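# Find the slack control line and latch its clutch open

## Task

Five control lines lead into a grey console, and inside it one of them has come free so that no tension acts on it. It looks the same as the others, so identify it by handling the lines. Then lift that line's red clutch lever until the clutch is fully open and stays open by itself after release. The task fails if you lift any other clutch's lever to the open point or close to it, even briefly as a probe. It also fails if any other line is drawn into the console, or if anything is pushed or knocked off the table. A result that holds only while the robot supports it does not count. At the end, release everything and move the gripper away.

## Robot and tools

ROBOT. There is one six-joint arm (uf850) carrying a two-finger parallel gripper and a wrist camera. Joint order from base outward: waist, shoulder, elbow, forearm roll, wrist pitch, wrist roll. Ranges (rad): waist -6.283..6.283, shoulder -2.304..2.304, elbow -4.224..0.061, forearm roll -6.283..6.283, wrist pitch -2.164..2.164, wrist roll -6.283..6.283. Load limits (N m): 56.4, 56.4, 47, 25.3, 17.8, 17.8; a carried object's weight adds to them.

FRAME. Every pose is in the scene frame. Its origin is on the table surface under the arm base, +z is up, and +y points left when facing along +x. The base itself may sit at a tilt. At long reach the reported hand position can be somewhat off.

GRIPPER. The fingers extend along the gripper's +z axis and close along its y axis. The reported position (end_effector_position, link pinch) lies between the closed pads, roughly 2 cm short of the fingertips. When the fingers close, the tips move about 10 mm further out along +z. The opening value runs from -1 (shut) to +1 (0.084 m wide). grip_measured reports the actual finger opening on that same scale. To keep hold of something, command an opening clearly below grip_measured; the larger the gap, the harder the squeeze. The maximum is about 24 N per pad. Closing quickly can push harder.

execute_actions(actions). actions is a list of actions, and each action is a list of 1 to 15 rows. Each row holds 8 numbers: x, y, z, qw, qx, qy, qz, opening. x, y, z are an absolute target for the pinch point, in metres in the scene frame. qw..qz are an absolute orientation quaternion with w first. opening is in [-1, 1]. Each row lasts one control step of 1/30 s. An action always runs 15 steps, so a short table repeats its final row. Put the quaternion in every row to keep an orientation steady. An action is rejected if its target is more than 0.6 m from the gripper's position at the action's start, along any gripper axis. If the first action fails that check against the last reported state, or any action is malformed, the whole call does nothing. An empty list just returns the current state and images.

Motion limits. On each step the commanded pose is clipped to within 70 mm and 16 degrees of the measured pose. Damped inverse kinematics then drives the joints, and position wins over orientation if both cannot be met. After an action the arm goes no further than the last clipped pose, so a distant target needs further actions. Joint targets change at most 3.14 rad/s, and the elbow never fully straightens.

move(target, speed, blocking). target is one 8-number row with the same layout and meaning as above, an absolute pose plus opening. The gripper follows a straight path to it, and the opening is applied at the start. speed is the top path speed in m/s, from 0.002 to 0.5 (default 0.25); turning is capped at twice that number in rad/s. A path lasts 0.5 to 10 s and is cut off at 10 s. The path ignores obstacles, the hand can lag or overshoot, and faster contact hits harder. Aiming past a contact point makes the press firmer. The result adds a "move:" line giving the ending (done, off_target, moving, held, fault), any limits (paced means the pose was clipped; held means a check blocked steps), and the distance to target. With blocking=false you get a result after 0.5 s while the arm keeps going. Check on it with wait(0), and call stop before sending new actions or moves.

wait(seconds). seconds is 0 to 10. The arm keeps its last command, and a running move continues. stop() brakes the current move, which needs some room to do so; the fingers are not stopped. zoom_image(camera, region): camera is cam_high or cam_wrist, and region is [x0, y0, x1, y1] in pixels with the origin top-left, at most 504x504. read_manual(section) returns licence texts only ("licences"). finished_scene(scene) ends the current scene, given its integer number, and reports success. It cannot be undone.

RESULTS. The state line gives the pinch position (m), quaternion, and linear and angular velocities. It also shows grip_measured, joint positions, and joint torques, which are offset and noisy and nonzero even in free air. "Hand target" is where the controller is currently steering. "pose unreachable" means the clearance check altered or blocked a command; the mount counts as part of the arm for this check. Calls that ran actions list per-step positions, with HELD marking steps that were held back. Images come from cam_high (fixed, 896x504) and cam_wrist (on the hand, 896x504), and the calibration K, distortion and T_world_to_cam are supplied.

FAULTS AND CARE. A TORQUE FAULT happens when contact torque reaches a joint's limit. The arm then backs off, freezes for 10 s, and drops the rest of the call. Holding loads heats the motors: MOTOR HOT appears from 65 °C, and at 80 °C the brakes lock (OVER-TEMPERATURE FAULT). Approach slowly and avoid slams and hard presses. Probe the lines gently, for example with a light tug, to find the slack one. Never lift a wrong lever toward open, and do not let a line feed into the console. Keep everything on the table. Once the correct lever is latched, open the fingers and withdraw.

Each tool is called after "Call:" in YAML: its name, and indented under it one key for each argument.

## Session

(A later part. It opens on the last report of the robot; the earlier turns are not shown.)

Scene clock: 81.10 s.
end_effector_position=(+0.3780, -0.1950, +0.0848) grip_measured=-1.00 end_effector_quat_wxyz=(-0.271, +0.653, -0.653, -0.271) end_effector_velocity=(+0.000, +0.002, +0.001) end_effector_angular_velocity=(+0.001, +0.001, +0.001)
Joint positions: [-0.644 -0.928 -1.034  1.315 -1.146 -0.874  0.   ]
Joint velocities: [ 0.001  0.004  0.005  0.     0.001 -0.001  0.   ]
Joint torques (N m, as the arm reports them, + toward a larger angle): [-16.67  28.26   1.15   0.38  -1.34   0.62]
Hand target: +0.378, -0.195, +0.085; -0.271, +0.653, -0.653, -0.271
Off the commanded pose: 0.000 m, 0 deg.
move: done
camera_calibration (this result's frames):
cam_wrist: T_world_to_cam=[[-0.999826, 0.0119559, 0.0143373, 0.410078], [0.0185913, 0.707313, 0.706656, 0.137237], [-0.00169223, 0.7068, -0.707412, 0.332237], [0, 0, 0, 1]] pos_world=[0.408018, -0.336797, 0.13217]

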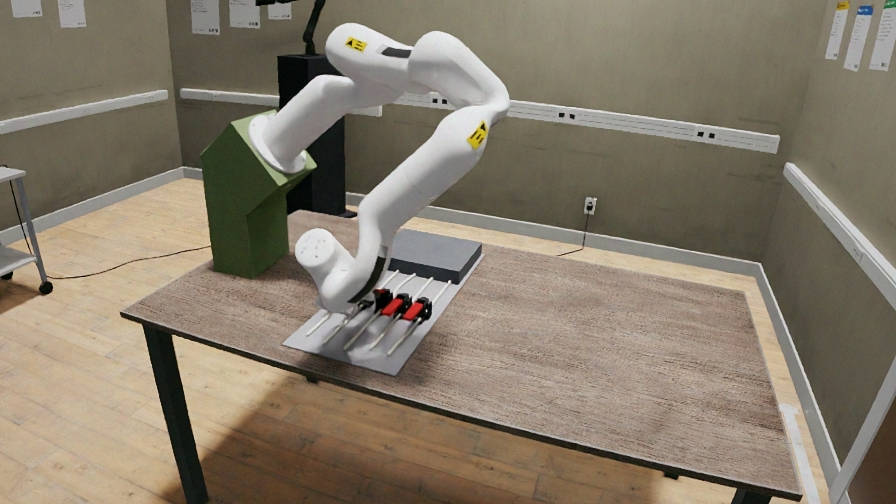

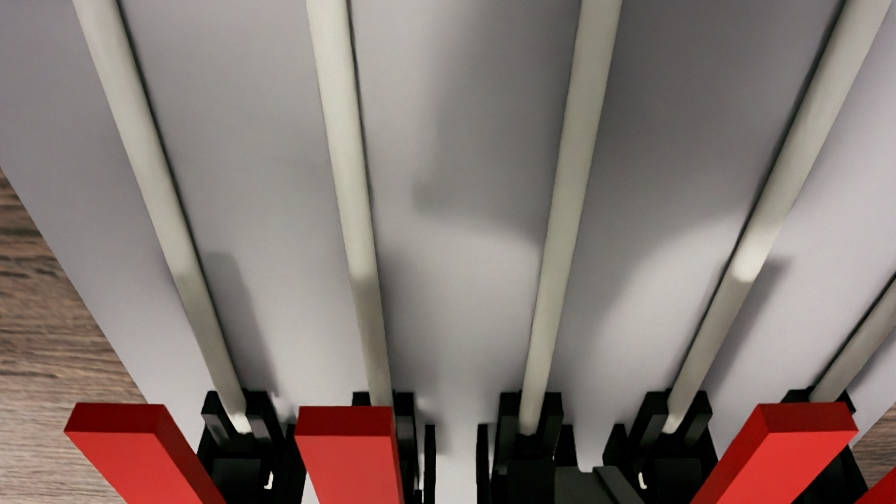

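Call:
move:
  target: [0.378,-0.16,0.115,-0.271,0.653,-0.653,-0.271,-1]
  speed: 0.05

Call:
move:
  target: [0.378,-0.11,0.125,-0.271,0.653,-0.653,-0.271,-1]
  speed: 0.04

Call:
zoom_image:
  camera: "cam_high"
  region: [270,220,510,380]

Scene clock: 87.00 s.
end_effector_position=(+0.3780, -0.1602, +0.1148) grip_measured=-1.00 end_effector_quat_wxyz=(-0.271, +0.653, -0.653, -0.271) end_effector_velocity=(-0.000, +0.001, +0.001) end_effector_angular_velocity=(+0.001, +0.000, -0.002)
Joint positions: [-0.631 -0.832 -0.898  1.346 -1.135 -0.917  0.   ]
Joint velocities: [-0.     0.002  0.005  0.    -0.001 -0.001  0.   ]
Joint torques (N m, as the arm reports them, + toward a larger angle): [-15.15  28.92   4.06  -0.58  -2.2    0.52]
Hand target: +0.378, -0.160, +0.115; -0.271, +0.653, -0.653, -0.271
Off the commanded pose: 0.000 m, 0 deg.
move: done
camera_calibration (this result's frames):
cam_wrist: T_world_to_cam=[[-0.999826, 0.0118113, 0.0144093, 0.409211], [0.0185393, 0.707569, 0.706401, 0.0914705], [-0.00185203, 0.706546, -0.707665, 0.328889], [0, 0, 0, 1]] pos_world=[0.408053, -0.30193, 0.162232]

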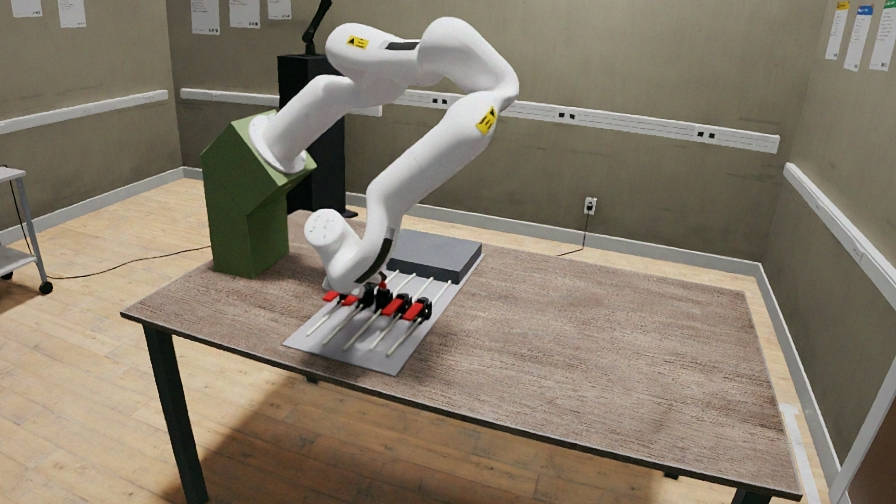

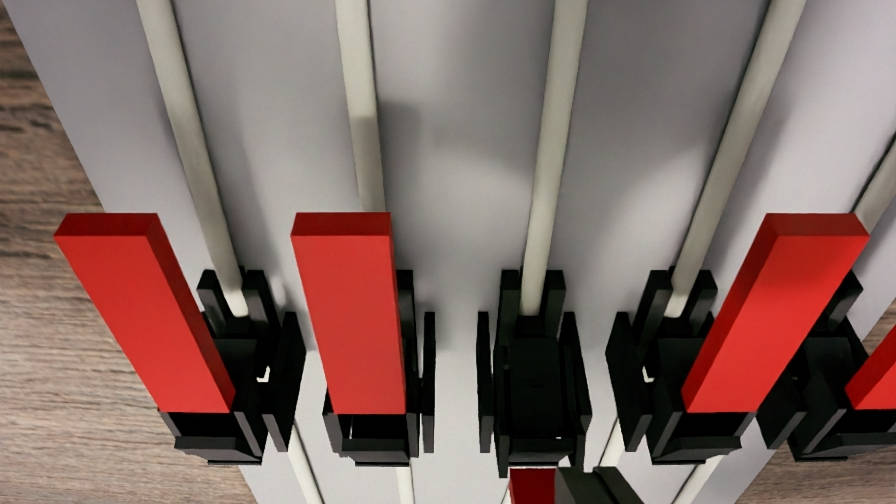

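Scene clock: 88.63 s.
end_effector_position=(+0.3780, -0.1102, +0.1249) grip_measured=-1.00 end_effector_quat_wxyz=(-0.271, +0.653, -0.653, -0.271) end_effector_velocity=(+0.001, +0.001, +0.000) end_effector_angular_velocity=(-0.001, -0.002, +0.000)
Joint positions: [-0.565 -0.768 -0.778  1.438 -1.122 -0.976  0.   ]
Joint velocities: [ 0.001  0.003  0.003  0.003 -0.    -0.002  0.   ]
Joint torques (N m, as the arm reports them, + toward a larger angle): [-12.91  27.43   4.98  -0.27  -1.69   0.46]
Hand target: +0.378, -0.110, +0.125; -0.271, +0.653, -0.653, -0.271
Off the commanded pose: 0.000 m, 0 deg.
move: done
camera_calibration (this result's frames):
cam_wrist: T_world_to_cam=[[-0.999825, 0.0119173, 0.0144337, 0.408472], [0.0186319, 0.707404, 0.706564, 0.0489248], [-0.00179018, 0.706709, -0.707502, 0.300724], [0, 0, 0, 1]] pos_world=[0.408027, -0.252002, 0.172298]

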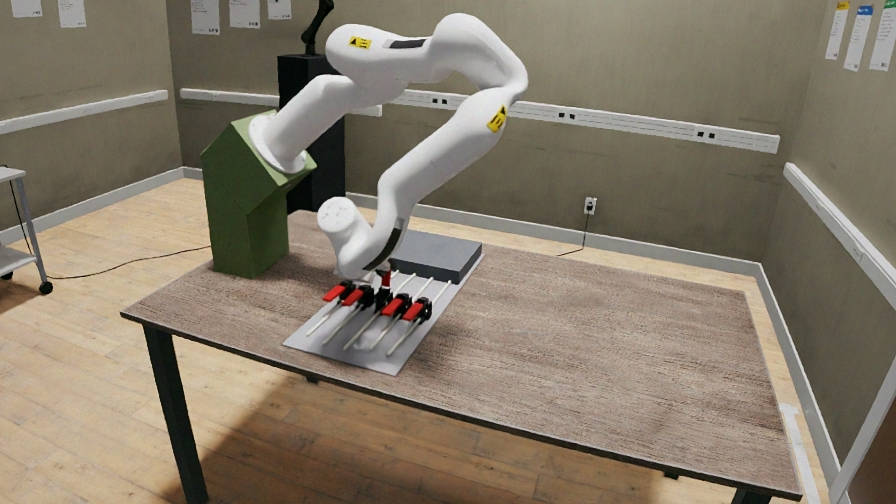

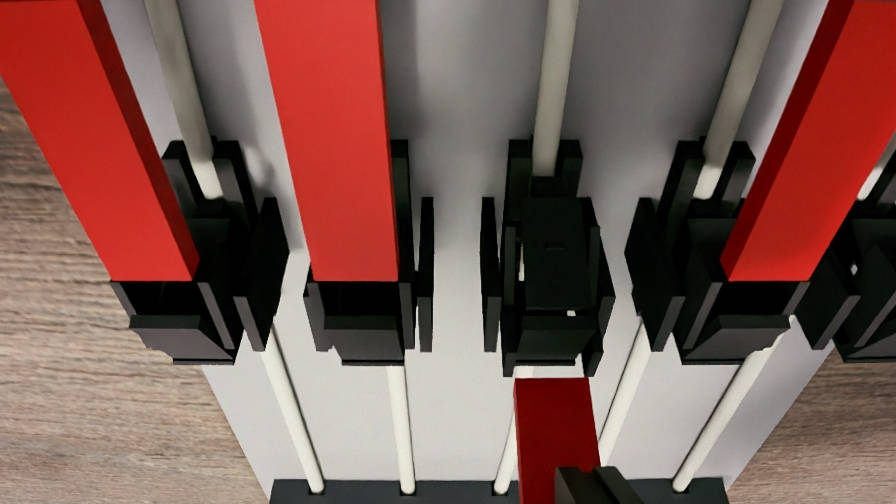

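Region (270, 220, 510, 380) of cam_high's 896x504 image, scaled by 2.100, with more detail than that image has.

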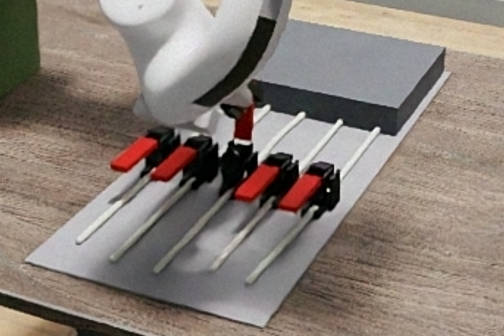

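About vertical; continue a little.

Call:
move:
  target: [0.378,-0.09,0.125,-0.271,0.653,-0.653,-0.271,-1]
  speed: 0.03

Scene clock: 92.47 s.
end_effector_position=(+0.3780, -0.0902, +0.1250) grip_measured=-1.00 end_effector_quat_wxyz=(-0.271, +0.653, -0.653, -0.271) end_effector_velocity=(-0.001, +0.001, -0.001) end_effector_angular_velocity=(-0.002, +0.002, -0.001)
Joint positions: [-0.53  -0.753 -0.741  1.483 -1.12  -1.     0.   ]
Joint velocities: [ 0.003 -0.     0.003  0.006  0.002 -0.002  0.   ]
Joint torques (N m, as the arm reports them, + toward a larger angle): [-10.74  27.19   5.18  -0.22  -1.49   0.53]
Hand target: +0.378, -0.090, +0.125; -0.271, +0.653, -0.653, -0.271
Off the commanded pose: 0.000 m, 0 deg.
move: done
camera_calibration (this result's frames):
cam_wrist: T_world_to_cam=[[-0.999825, 0.0119355, 0.0144023, 0.408217], [0.0186229, 0.707289, 0.706679, 0.0346808], [-0.001752, 0.706824, -0.707387, 0.286611], [0, 0, 0, 1]] pos_world=[0.408002, -0.231985, 0.172358]

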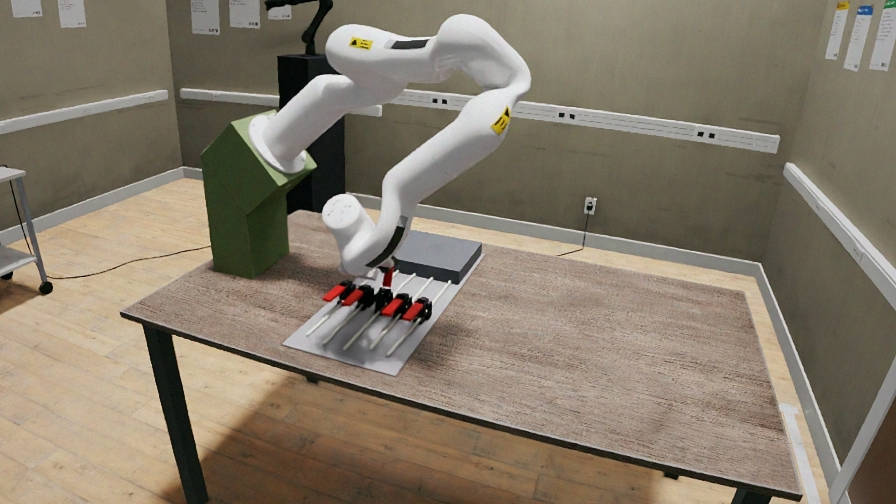

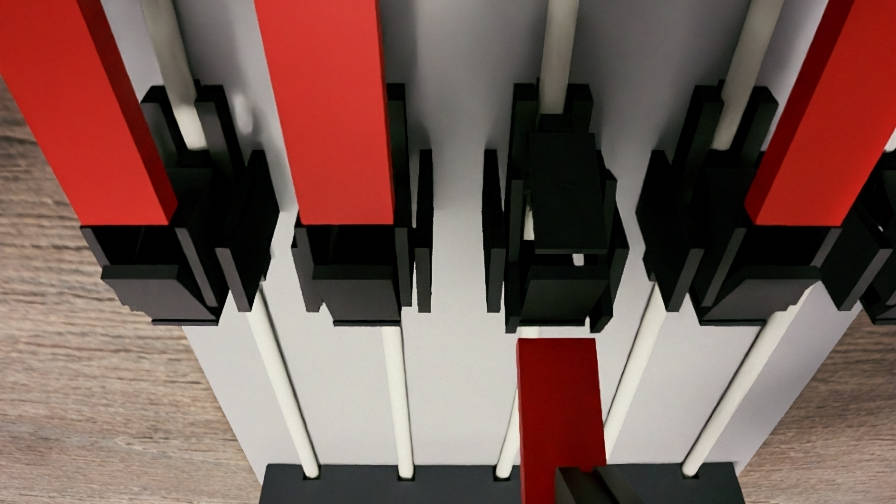

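Call:
move:
  target: [0.378,-0.07,0.12,-0.271,0.653,-0.653,-0.271,-1]
  speed: 0.03

Call:
move:
  target: [0.378,-0.11,0.14,-0.271,0.653,-0.653,-0.271,-1]
  speed: 0.06

Scene clock: 96.63 s.
end_effector_position=(+0.3780, -0.0702, +0.1200) grip_measured=-1.00 end_effector_quat_wxyz=(-0.271, +0.653, -0.653, -0.271) end_effector_velocity=(+0.001, +0.001, -0.000) end_effector_angular_velocity=(-0.002, -0.003, -0.001)
Joint positions: [-0.486 -0.75  -0.717  1.537 -1.12  -1.025  0.   ]
Joint velocities: [ 0.003  0.001  0.001  0.006 -0.001 -0.003  0.   ]
Joint torques (N m, as the arm reports them, + toward a larger angle): [-10.14  26.84   5.38  -0.04  -1.4    0.59]
Hand target: +0.378, -0.070, +0.120; -0.271, +0.653, -0.653, -0.271
Off the commanded pose: 0.000 m, 0 deg.
move: done
camera_calibration (this result's frames):
cam_wrist: T_world_to_cam=[[-0.999825, 0.0119106, 0.0144247, 0.408037], [0.0186211, 0.707304, 0.706664, 0.0240508], [-0.00178586, 0.706809, -0.707402, 0.268996], [0, 0, 0, 1]] pos_world=[0.407999, -0.212, 0.167407]

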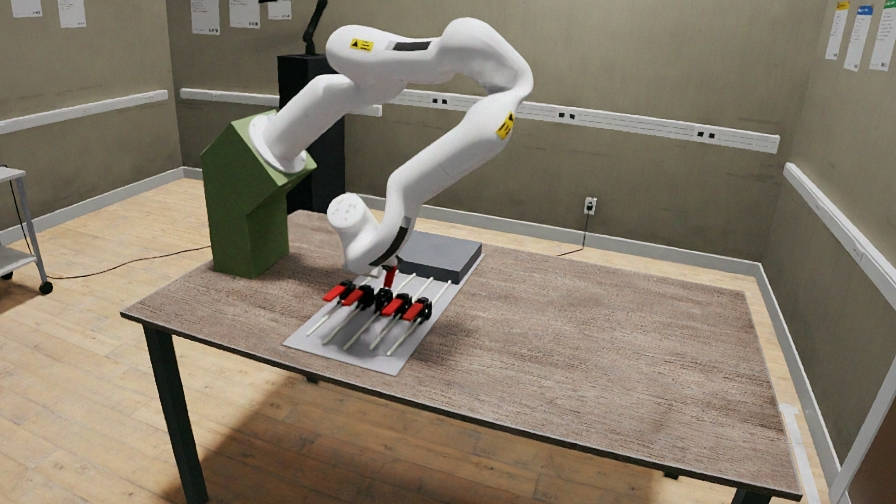

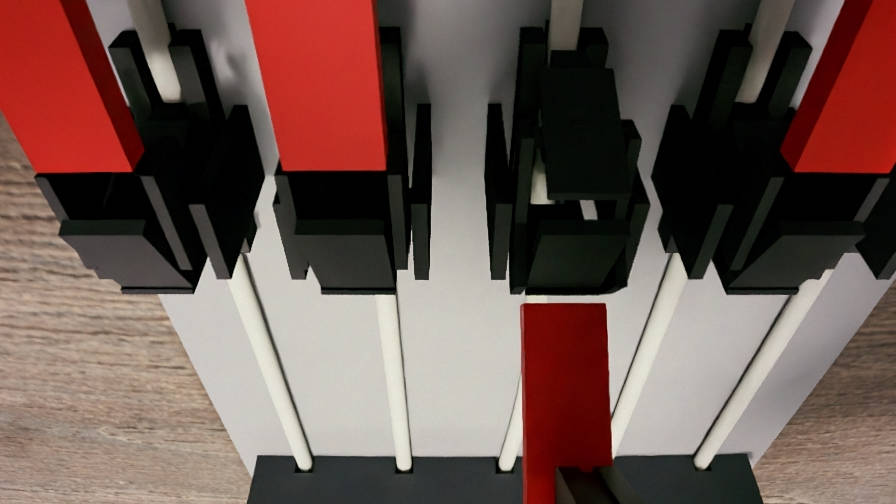

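Scene clock: 97.77 s.
end_effector_position=(+0.3780, -0.1097, +0.1400) grip_measured=-1.00 end_effector_quat_wxyz=(-0.271, +0.653, -0.653, -0.271) end_effector_velocity=(+0.000, -0.001, +0.001) end_effector_angular_velocity=(+0.002, -0.000, +0.001)
Joint positions: [-0.584 -0.733 -0.748  1.417 -1.124 -0.972  0.   ]
Joint velocities: [-0.003  0.001 -0.002 -0.007 -0.001  0.003  0.   ]
Joint torques (N m, as the arm reports them, + toward a larger angle): [-14.75  27.9    2.77   0.11  -1.15   0.65]
Hand target: +0.378, -0.110, +0.140; -0.271, +0.653, -0.653, -0.271
Off the commanded pose: 0.000 m, 0 deg.
move: done
camera_calibration (this result's frames):
cam_wrist: T_world_to_cam=[[-0.999826, 0.0120143, 0.014252, 0.408255], [0.0185729, 0.707087, 0.706883, 0.0378653], [-0.00158464, 0.707025, -0.707187, 0.310908], [0, 0, 0, 1]] pos_world=[0.407973, -0.251499, 0.187285]

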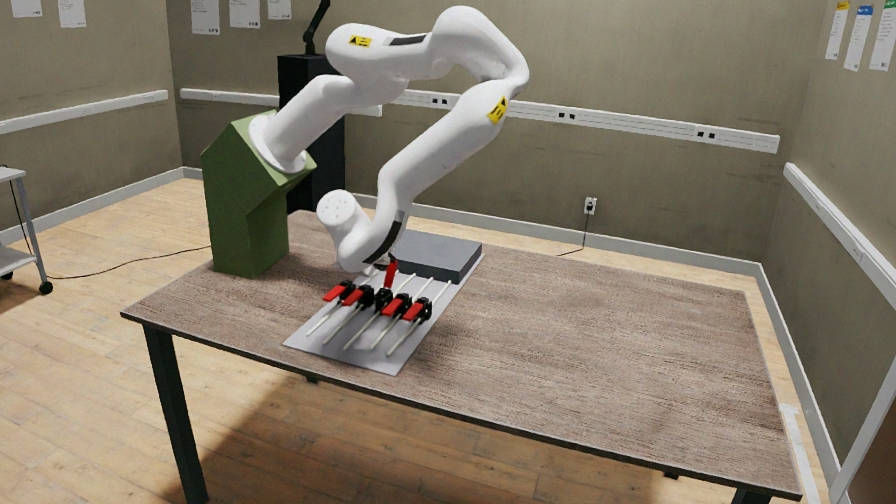

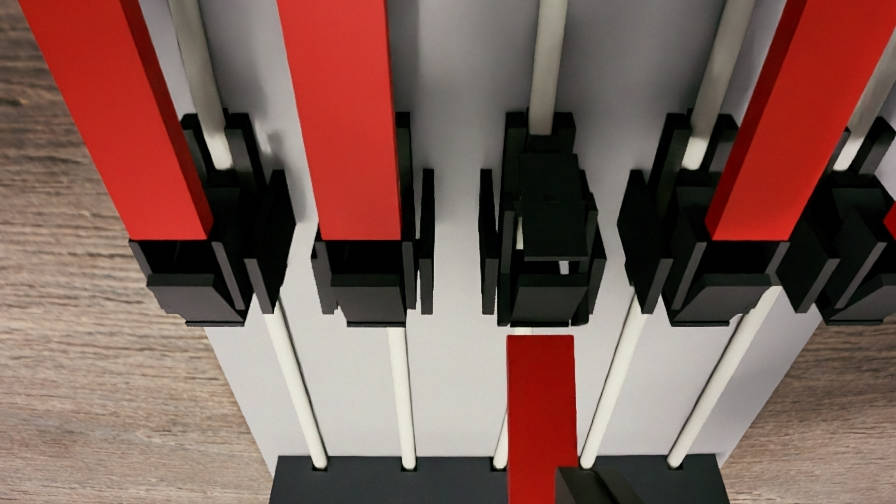

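Stays, but the stop hasn't been felt; push further.

Call:
move:
  target: [0.378,-0.05,0.115,-0.271,0.653,-0.653,-0.271,-1]
  speed: 0.04

Scene clock: 102.03 s.
end_effector_position=(+0.3780, -0.0504, +0.1150) grip_measured=-1.00 end_effector_quat_wxyz=(-0.271, +0.653, -0.653, -0.271) end_effector_velocity=(-0.001, +0.002, -0.001) end_effector_angular_velocity=(-0.002, +0.002, -0.002)
Joint positions: [-0.441 -0.749 -0.695  1.593 -1.121 -1.048  0.   ]
Joint velocities: [ 0.004 -0.002  0.002  0.008  0.    -0.002  0.   ]
Joint torques (N m, as the arm reports them, + toward a larger angle): [-10.43  26.62   5.17  -0.1   -1.04   0.54]
Hand target: +0.378, -0.050, +0.115; -0.271, +0.653, -0.653, -0.271
Off the commanded pose: 0.000 m, 0 deg.
move: done
camera_calibration (this result's frames):
cam_wrist: T_world_to_cam=[[-0.999825, 0.0117913, 0.0145353, 0.40787], [0.0186141, 0.707591, 0.706377, 0.0136319], [-0.00195597, 0.706524, -0.707687, 0.251492], [0, 0, 0, 1]] pos_world=[0.408037, -0.19214, 0.16242]

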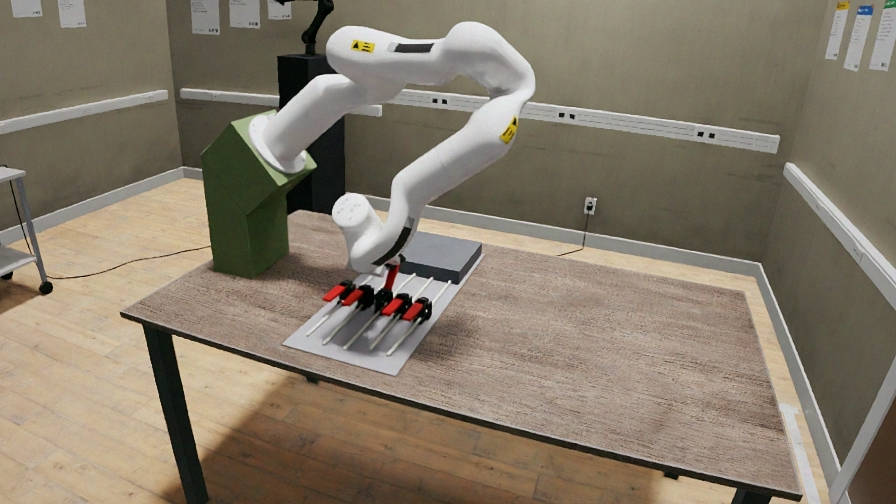

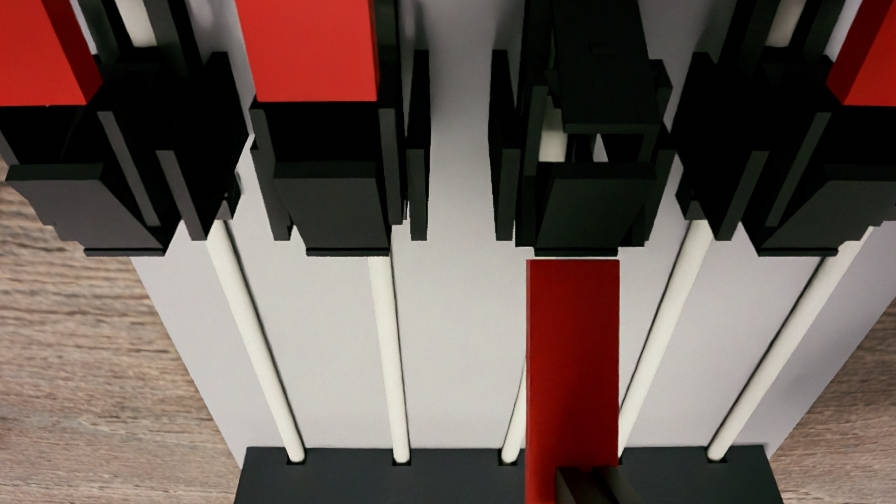

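Call:
move:
  target: [0.378,-0.035,0.105,-0.271,0.653,-0.653,-0.271,-1]
  speed: 0.03

Call:
move:
  target: [0.42,-0.15,0.22,-0.271,0.653,-0.653,-0.271,-1]

Call:
zoom_image:
  camera: "cam_high"
  region: [270,220,510,380]

Scene clock: 107.17 s.
end_effector_position=(+0.3780, -0.0352, +0.1051) grip_measured=-1.00 end_effector_quat_wxyz=(-0.271, +0.653, -0.653, -0.271) end_effector_velocity=(+0.000, +0.002, -0.001) end_effector_angular_velocity=(+0.002, -0.001, +0.001)
Joint positions: [-0.397 -0.764 -0.694  1.643 -1.125 -1.065  0.   ]
Joint velocities: [ 0.005 -0.001 -0.     0.004 -0.001 -0.002  0.   ]
Joint torques (N m, as the arm reports them, + toward a larger angle): [-9.41 27.81  5.3   0.32 -1.2   0.51]
Hand target: +0.378, -0.035, +0.105; -0.271, +0.653, -0.653, -0.271
Off the commanded pose: 0.000 m, 0 deg.
move: done
camera_calibration (this result's frames):
cam_wrist: T_world_to_cam=[[-0.999825, 0.0118933, 0.0144083, 0.407845], [0.0185972, 0.707312, 0.706657, 0.00985634], [-0.00178667, 0.706801, -0.70741, 0.233676], [0, 0, 0, 1]] pos_world=[0.408008, -0.176985, 0.152463]

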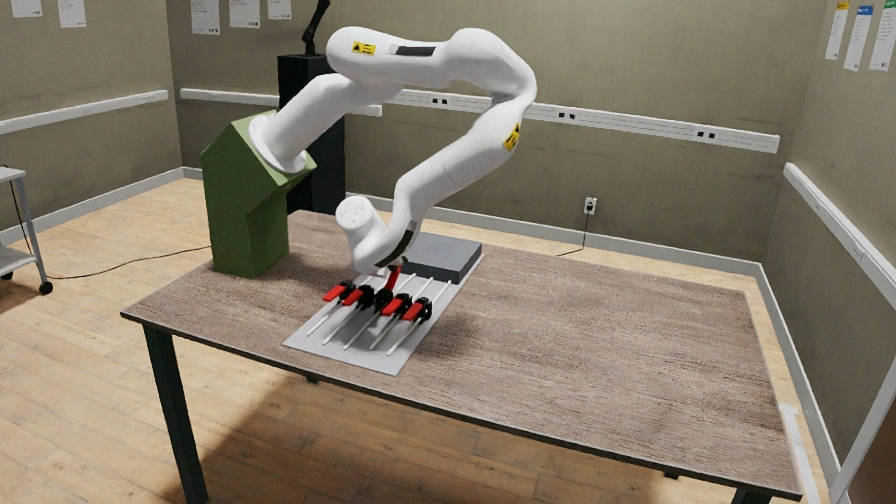

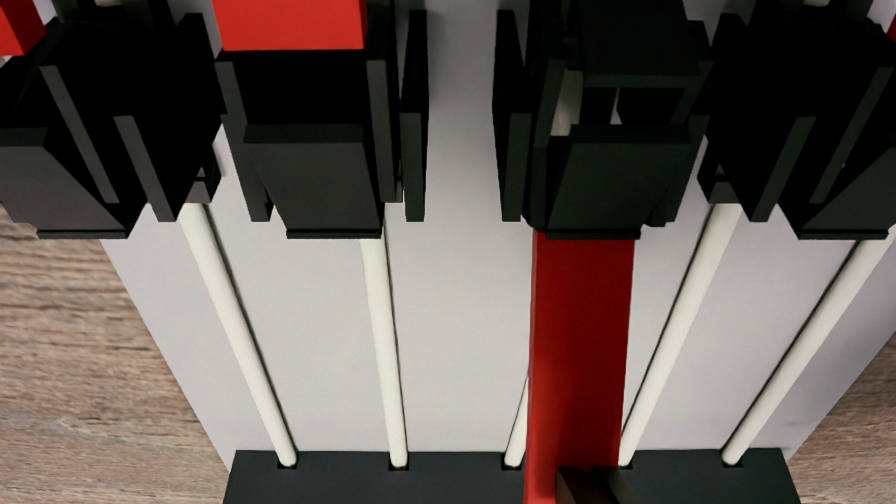

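Scene clock: 108.47 s.
end_effector_position=(+0.4198, -0.1493, +0.2199) grip_measured=-1.00 end_effector_quat_wxyz=(-0.272, +0.653, -0.653, -0.271) end_effector_velocity=(+0.002, -0.002, +0.001) end_effector_angular_velocity=(+0.001, -0.002, -0.001)
Joint positions: [-0.71  -0.53  -0.727  1.213 -1.184 -0.782  0.   ]
Joint velocities: [-0.003  0.002 -0.003 -0.004 -0.005  0.004  0.   ]
Joint torques (N m, as the arm reports them, + toward a larger angle): [-13.66  30.38  -0.5    0.52  -1.08   0.57]
Hand target: +0.420, -0.150, +0.220; -0.272, +0.653, -0.653, -0.271
Off the commanded pose: 0.001 m, 0 deg.
move: done
camera_calibration (this result's frames):
cam_wrist: T_world_to_cam=[[-0.999827, 0.0122325, 0.0140413, 0.4495], [0.0185794, 0.706431, 0.707538, 0.00833717], [-0.00126425, 0.707676, -0.706536, 0.395394], [0, 0, 0, 1]] pos_world=[0.449767, -0.291199, 0.267149]

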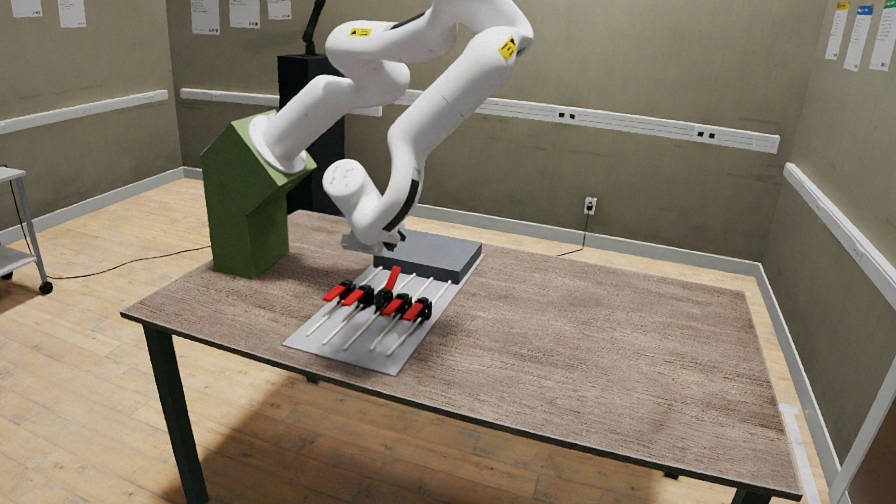

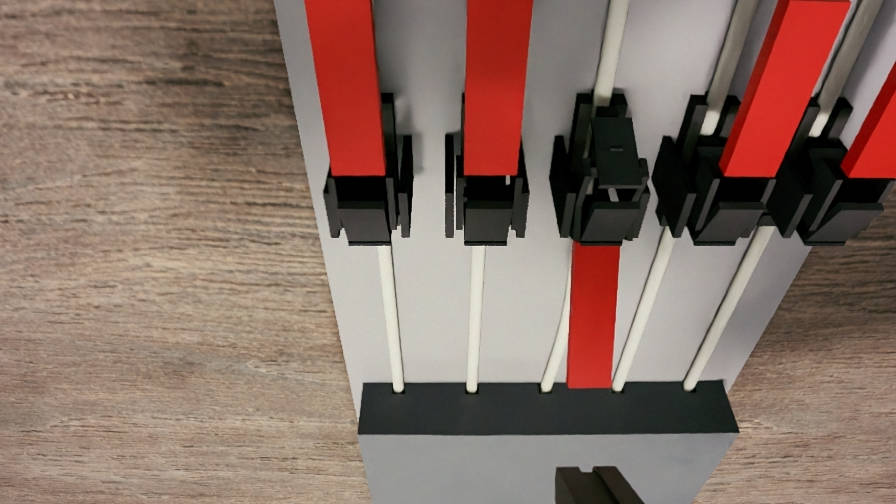

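Region (270, 220, 510, 380) of cam_high's 896x504 image, scaled by 2.100, with more detail than that image has.

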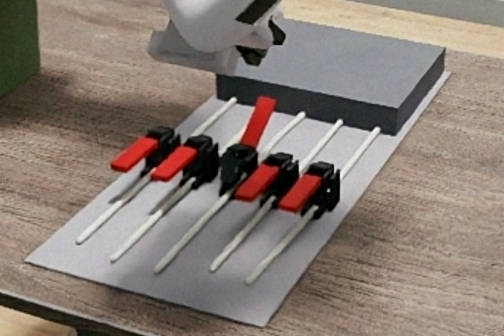

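Call:
move:
  target: [0.378,-0.03,0.125,-0.271,0.653,-0.653,-0.271,-1]
  speed: 0.15

Call:
move:
  target: [0.378,-0.025,0.098,-0.271,0.653,-0.653,-0.271,-1]
  speed: 0.02

Call:
move:
  target: [0.42,-0.15,0.22,-0.271,0.653,-0.653,-0.271,-1]

Scene clock: 115.63 s.
end_effector_position=(+0.3781, -0.0306, +0.1250) grip_measured=-1.00 end_effector_quat_wxyz=(-0.271, +0.653, -0.653, -0.271) end_effector_velocity=(-0.001, +0.002, -0.001) end_effector_angular_velocity=(+0.001, +0.000, +0.000)
Joint positions: [-0.41  -0.712 -0.643  1.631 -1.123 -1.065  0.   ]
Joint velocities: [ 0.006 -0.002  0.001  0.006 -0.001 -0.003  0.   ]
Joint torques (N m, as the arm reports them, + toward a larger angle): [-12.55  27.36   5.27   0.02  -0.96   0.66]
Hand target: +0.378, -0.030, +0.125; -0.271, +0.653, -0.653, -0.271
Off the commanded pose: 0.001 m, 0 deg.
move: done
camera_calibration (this result's frames):
cam_wrist: T_world_to_cam=[[-0.999824, 0.011694, 0.0146888, 0.407623], [0.0186521, 0.708099, 0.705867, -0.00736148], [-0.00214671, 0.706017, -0.708192, 0.244723], [0, 0, 0, 1]] pos_world=[0.408214, -0.172333, 0.17252]

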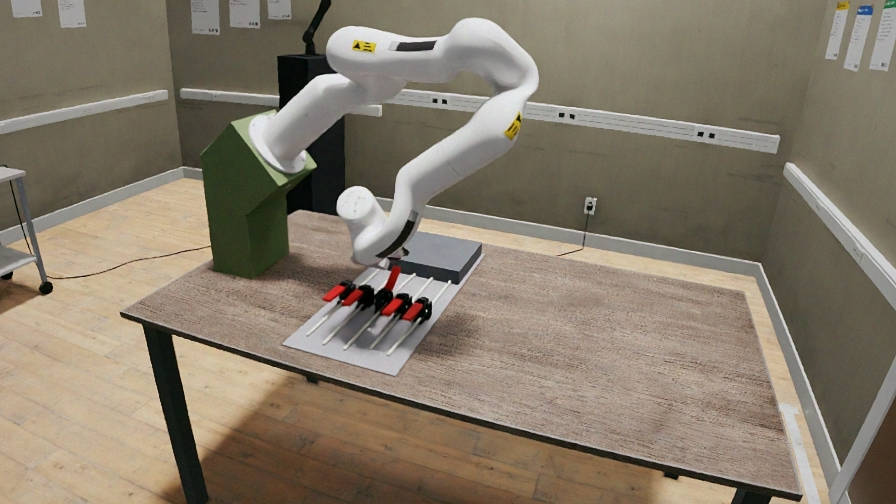

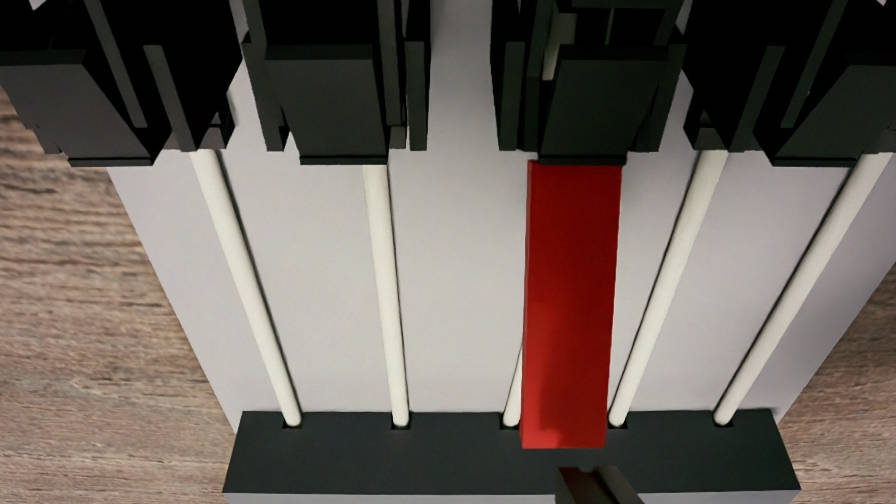

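Scene clock: 117.30 s.
end_effector_position=(+0.3780, -0.0251, +0.0982) grip_measured=-1.00 end_effector_quat_wxyz=(-0.271, +0.653, -0.653, -0.271) end_effector_velocity=(-0.000, +0.001, -0.002) end_effector_angular_velocity=(+0.001, +0.001, +0.002)
Joint positions: [-0.368 -0.775 -0.695  1.677 -1.128 -1.076  0.   ]
Joint velocities: [ 0.004 -0.004 -0.004  0.002  0.001 -0.001  0.   ]
Joint torques (N m, as the arm reports them, + toward a larger angle): [-10.42  28.24   5.71   0.12  -1.25   0.57]
Hand target: +0.378, -0.025, +0.098; -0.271, +0.653, -0.653, -0.271
Off the commanded pose: 0.000 m, 0 deg.
move: done
camera_calibration (this result's frames):
cam_wrist: T_world_to_cam=[[-0.999826, 0.0118851, 0.0143722, 0.407848], [0.0185659, 0.707337, 0.706633, 0.0076402], [-0.00176755, 0.706777, -0.707435, 0.22165], [0, 0, 0, 1]] pos_world=[0.408027, -0.166908, 0.145542]

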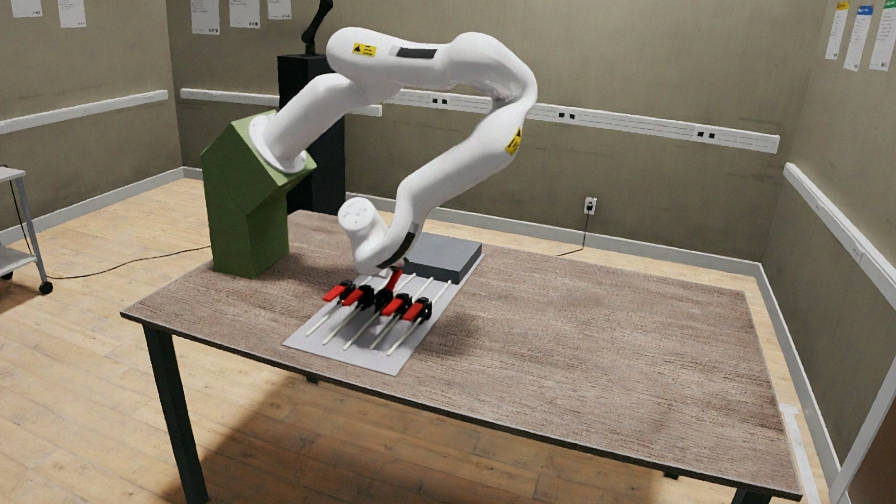

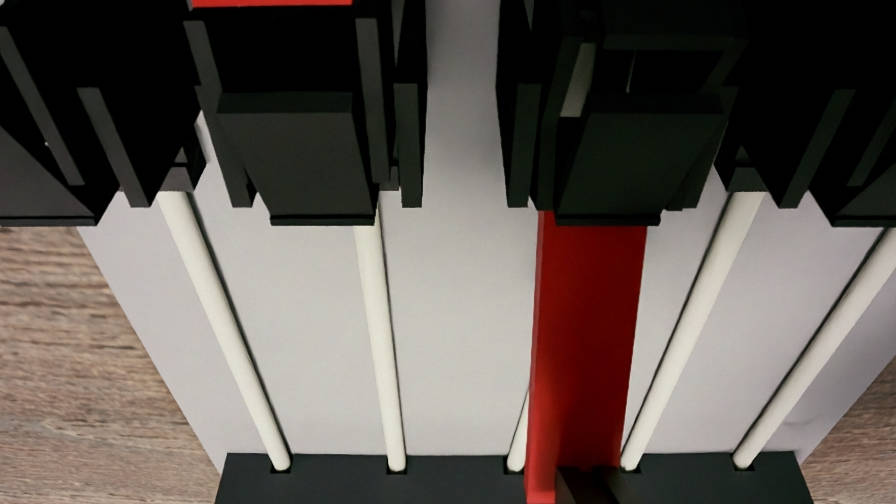

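Scene clock: 118.63 s.
end_effector_position=(+0.4198, -0.1493, +0.2200) grip_measured=-1.00 end_effector_quat_wxyz=(-0.272, +0.653, -0.653, -0.271) end_effector_velocity=(+0.001, -0.001, +0.002) end_effector_angular_velocity=(+0.001, -0.001, -0.000)
Joint positions: [-0.709 -0.53  -0.727  1.213 -1.184 -0.782  0.   ]
Joint velocities: [-0.003  0.002 -0.002 -0.005 -0.003  0.004  0.   ]
Joint torques (N m, as the arm reports them, + toward a larger angle): [-15.19  29.55  -0.34   0.74  -1.2    0.8 ]
Hand target: +0.420, -0.150, +0.220; -0.272, +0.653, -0.653, -0.271
Off the commanded pose: 0.001 m, 0 deg.
move: done
camera_calibration (this result's frames):
cam_wrist: T_world_to_cam=[[-0.999826, 0.0122609, 0.014025, 0.449504], [0.018588, 0.706393, 0.707576, 0.00828308], [-0.00123168, 0.707714, -0.706498, 0.395349], [0, 0, 0, 1]] pos_world=[0.449759, -0.291156, 0.267148]

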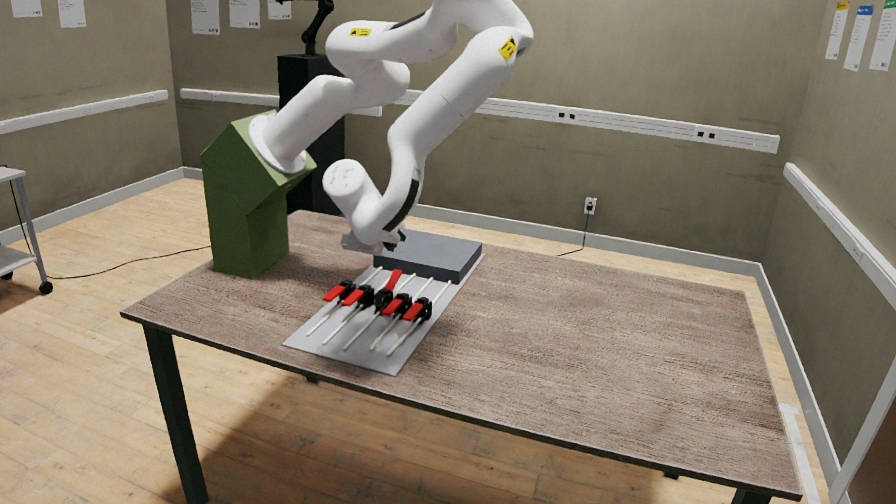

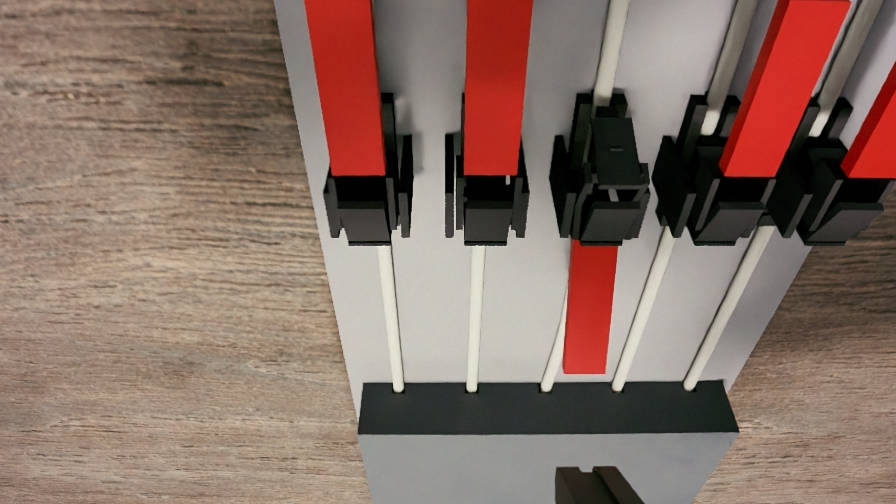

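It still moved; keep pressing down.

Call:
move:
  target: [0.378,-0.025,0.11,-0.271,0.653,-0.653,-0.271,-1]
  speed: 0.15

Call:
move:
  target: [0.378,-0.018,0.085,-0.271,0.653,-0.653,-0.271,-1]
  speed: 0.02

Scene clock: 123.70 s.
end_effector_position=(+0.3781, -0.0256, +0.1100) grip_measured=-1.00 end_effector_quat_wxyz=(-0.270, +0.653, -0.653, -0.271) end_effector_velocity=(-0.000, +0.002, -0.001) end_effector_angular_velocity=(+0.000, -0.001, -0.002)
Joint positions: [-0.382 -0.746 -0.668  1.663 -1.126 -1.073  0.   ]
Joint velocities: [ 0.005 -0.003 -0.     0.007 -0.003 -0.003  0.   ]
Joint torques (N m, as the arm reports them, + toward a larger angle): [-10.94  27.79   5.9    0.23  -1.01   0.62]
Hand target: +0.378, -0.025, +0.110; -0.270, +0.653, -0.653, -0.271
Off the commanded pose: 0.001 m, 0 deg.
move: done
camera_calibration (this result's frames):
cam_wrist: T_world_to_cam=[[-0.999824, 0.0116837, 0.0146994, 0.407784], [0.0186522, 0.708132, 0.705834, -0.000285368], [-0.00216235, 0.705984, -0.708225, 0.230606], [0, 0, 0, 1]] pos_world=[0.408216, -0.167366, 0.157528]

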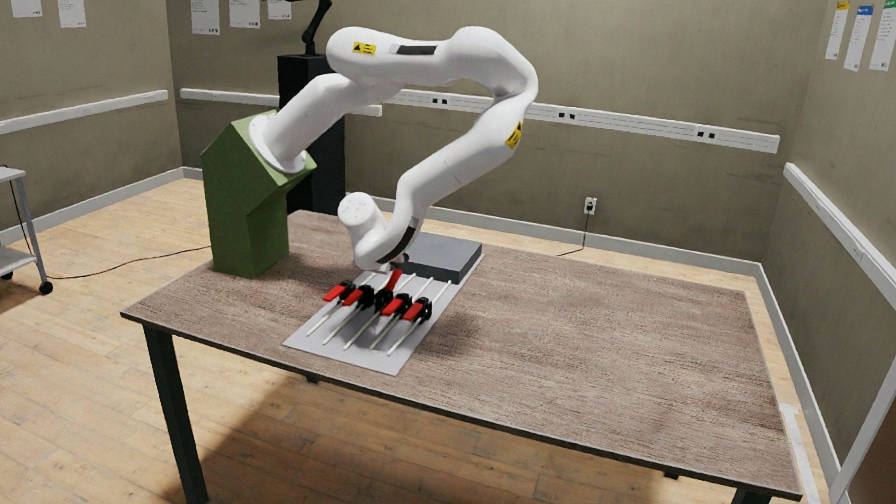

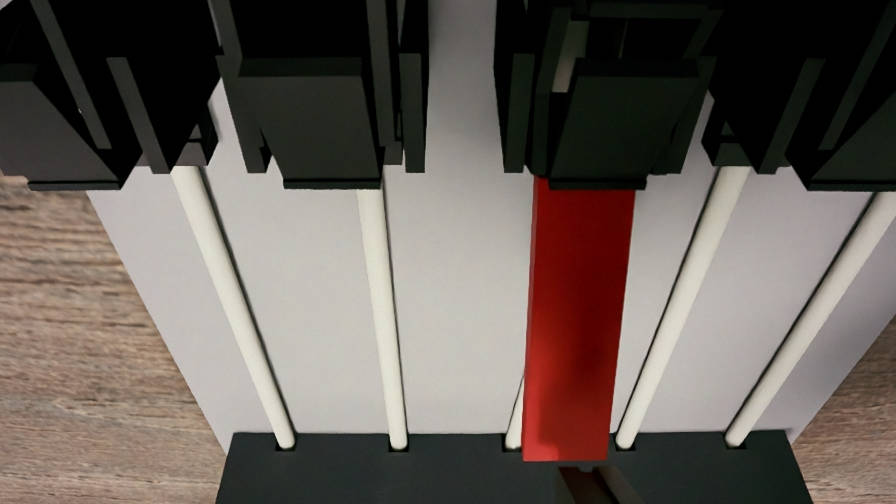

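Scene clock: 125.30 s.
end_effector_position=(+0.3780, -0.0181, +0.0852) grip_measured=-1.00 end_effector_quat_wxyz=(-0.271, +0.653, -0.653, -0.271) end_effector_velocity=(+0.001, -0.001, -0.002) end_effector_angular_velocity=(-0.003, -0.001, -0.002)
Joint positions: [-0.339 -0.802 -0.715  1.709 -1.131 -1.083  0.   ]
Joint velocities: [ 0.001 -0.004 -0.004  0.005 -0.001 -0.001  0.   ]
Joint torques (N m, as the arm reports them, + toward a larger angle): [-10.2   29.11   6.4   -0.13  -0.89   0.61]
Hand target: +0.378, -0.018, +0.085; -0.271, +0.653, -0.653, -0.271
Off the commanded pose: 0.000 m, 0 deg.
move: done
camera_calibration (this result's frames):
cam_wrist: T_world_to_cam=[[-0.999826, 0.0118763, 0.0143826, 0.407947], [0.0185669, 0.707341, 0.706628, 0.0118921], [-0.00178127, 0.706773, -0.707439, 0.207514], [0, 0, 0, 1]] pos_world=[0.408025, -0.159922, 0.132533]

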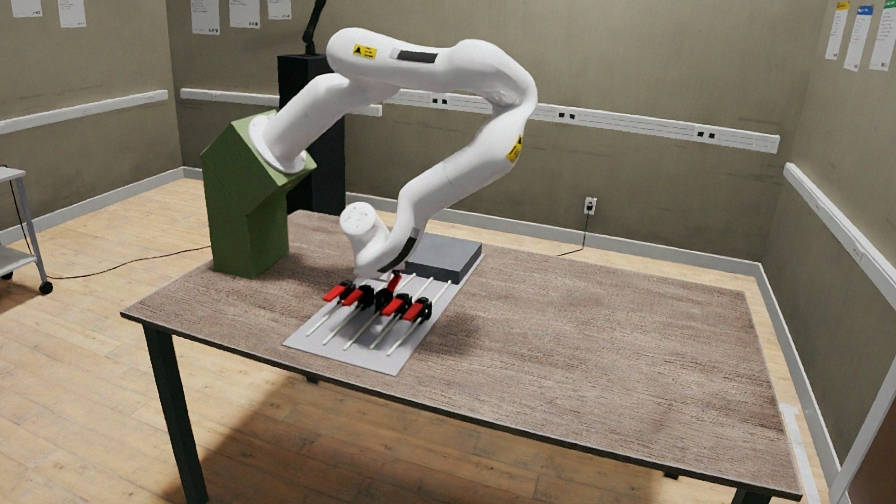

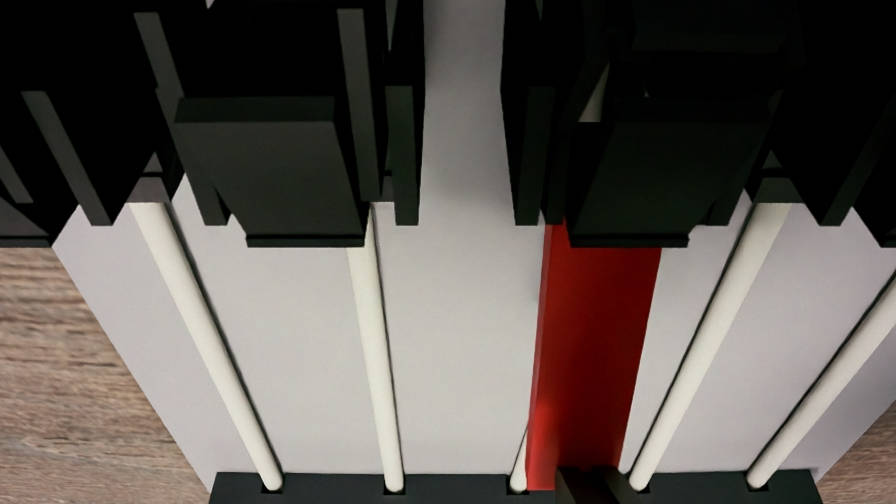

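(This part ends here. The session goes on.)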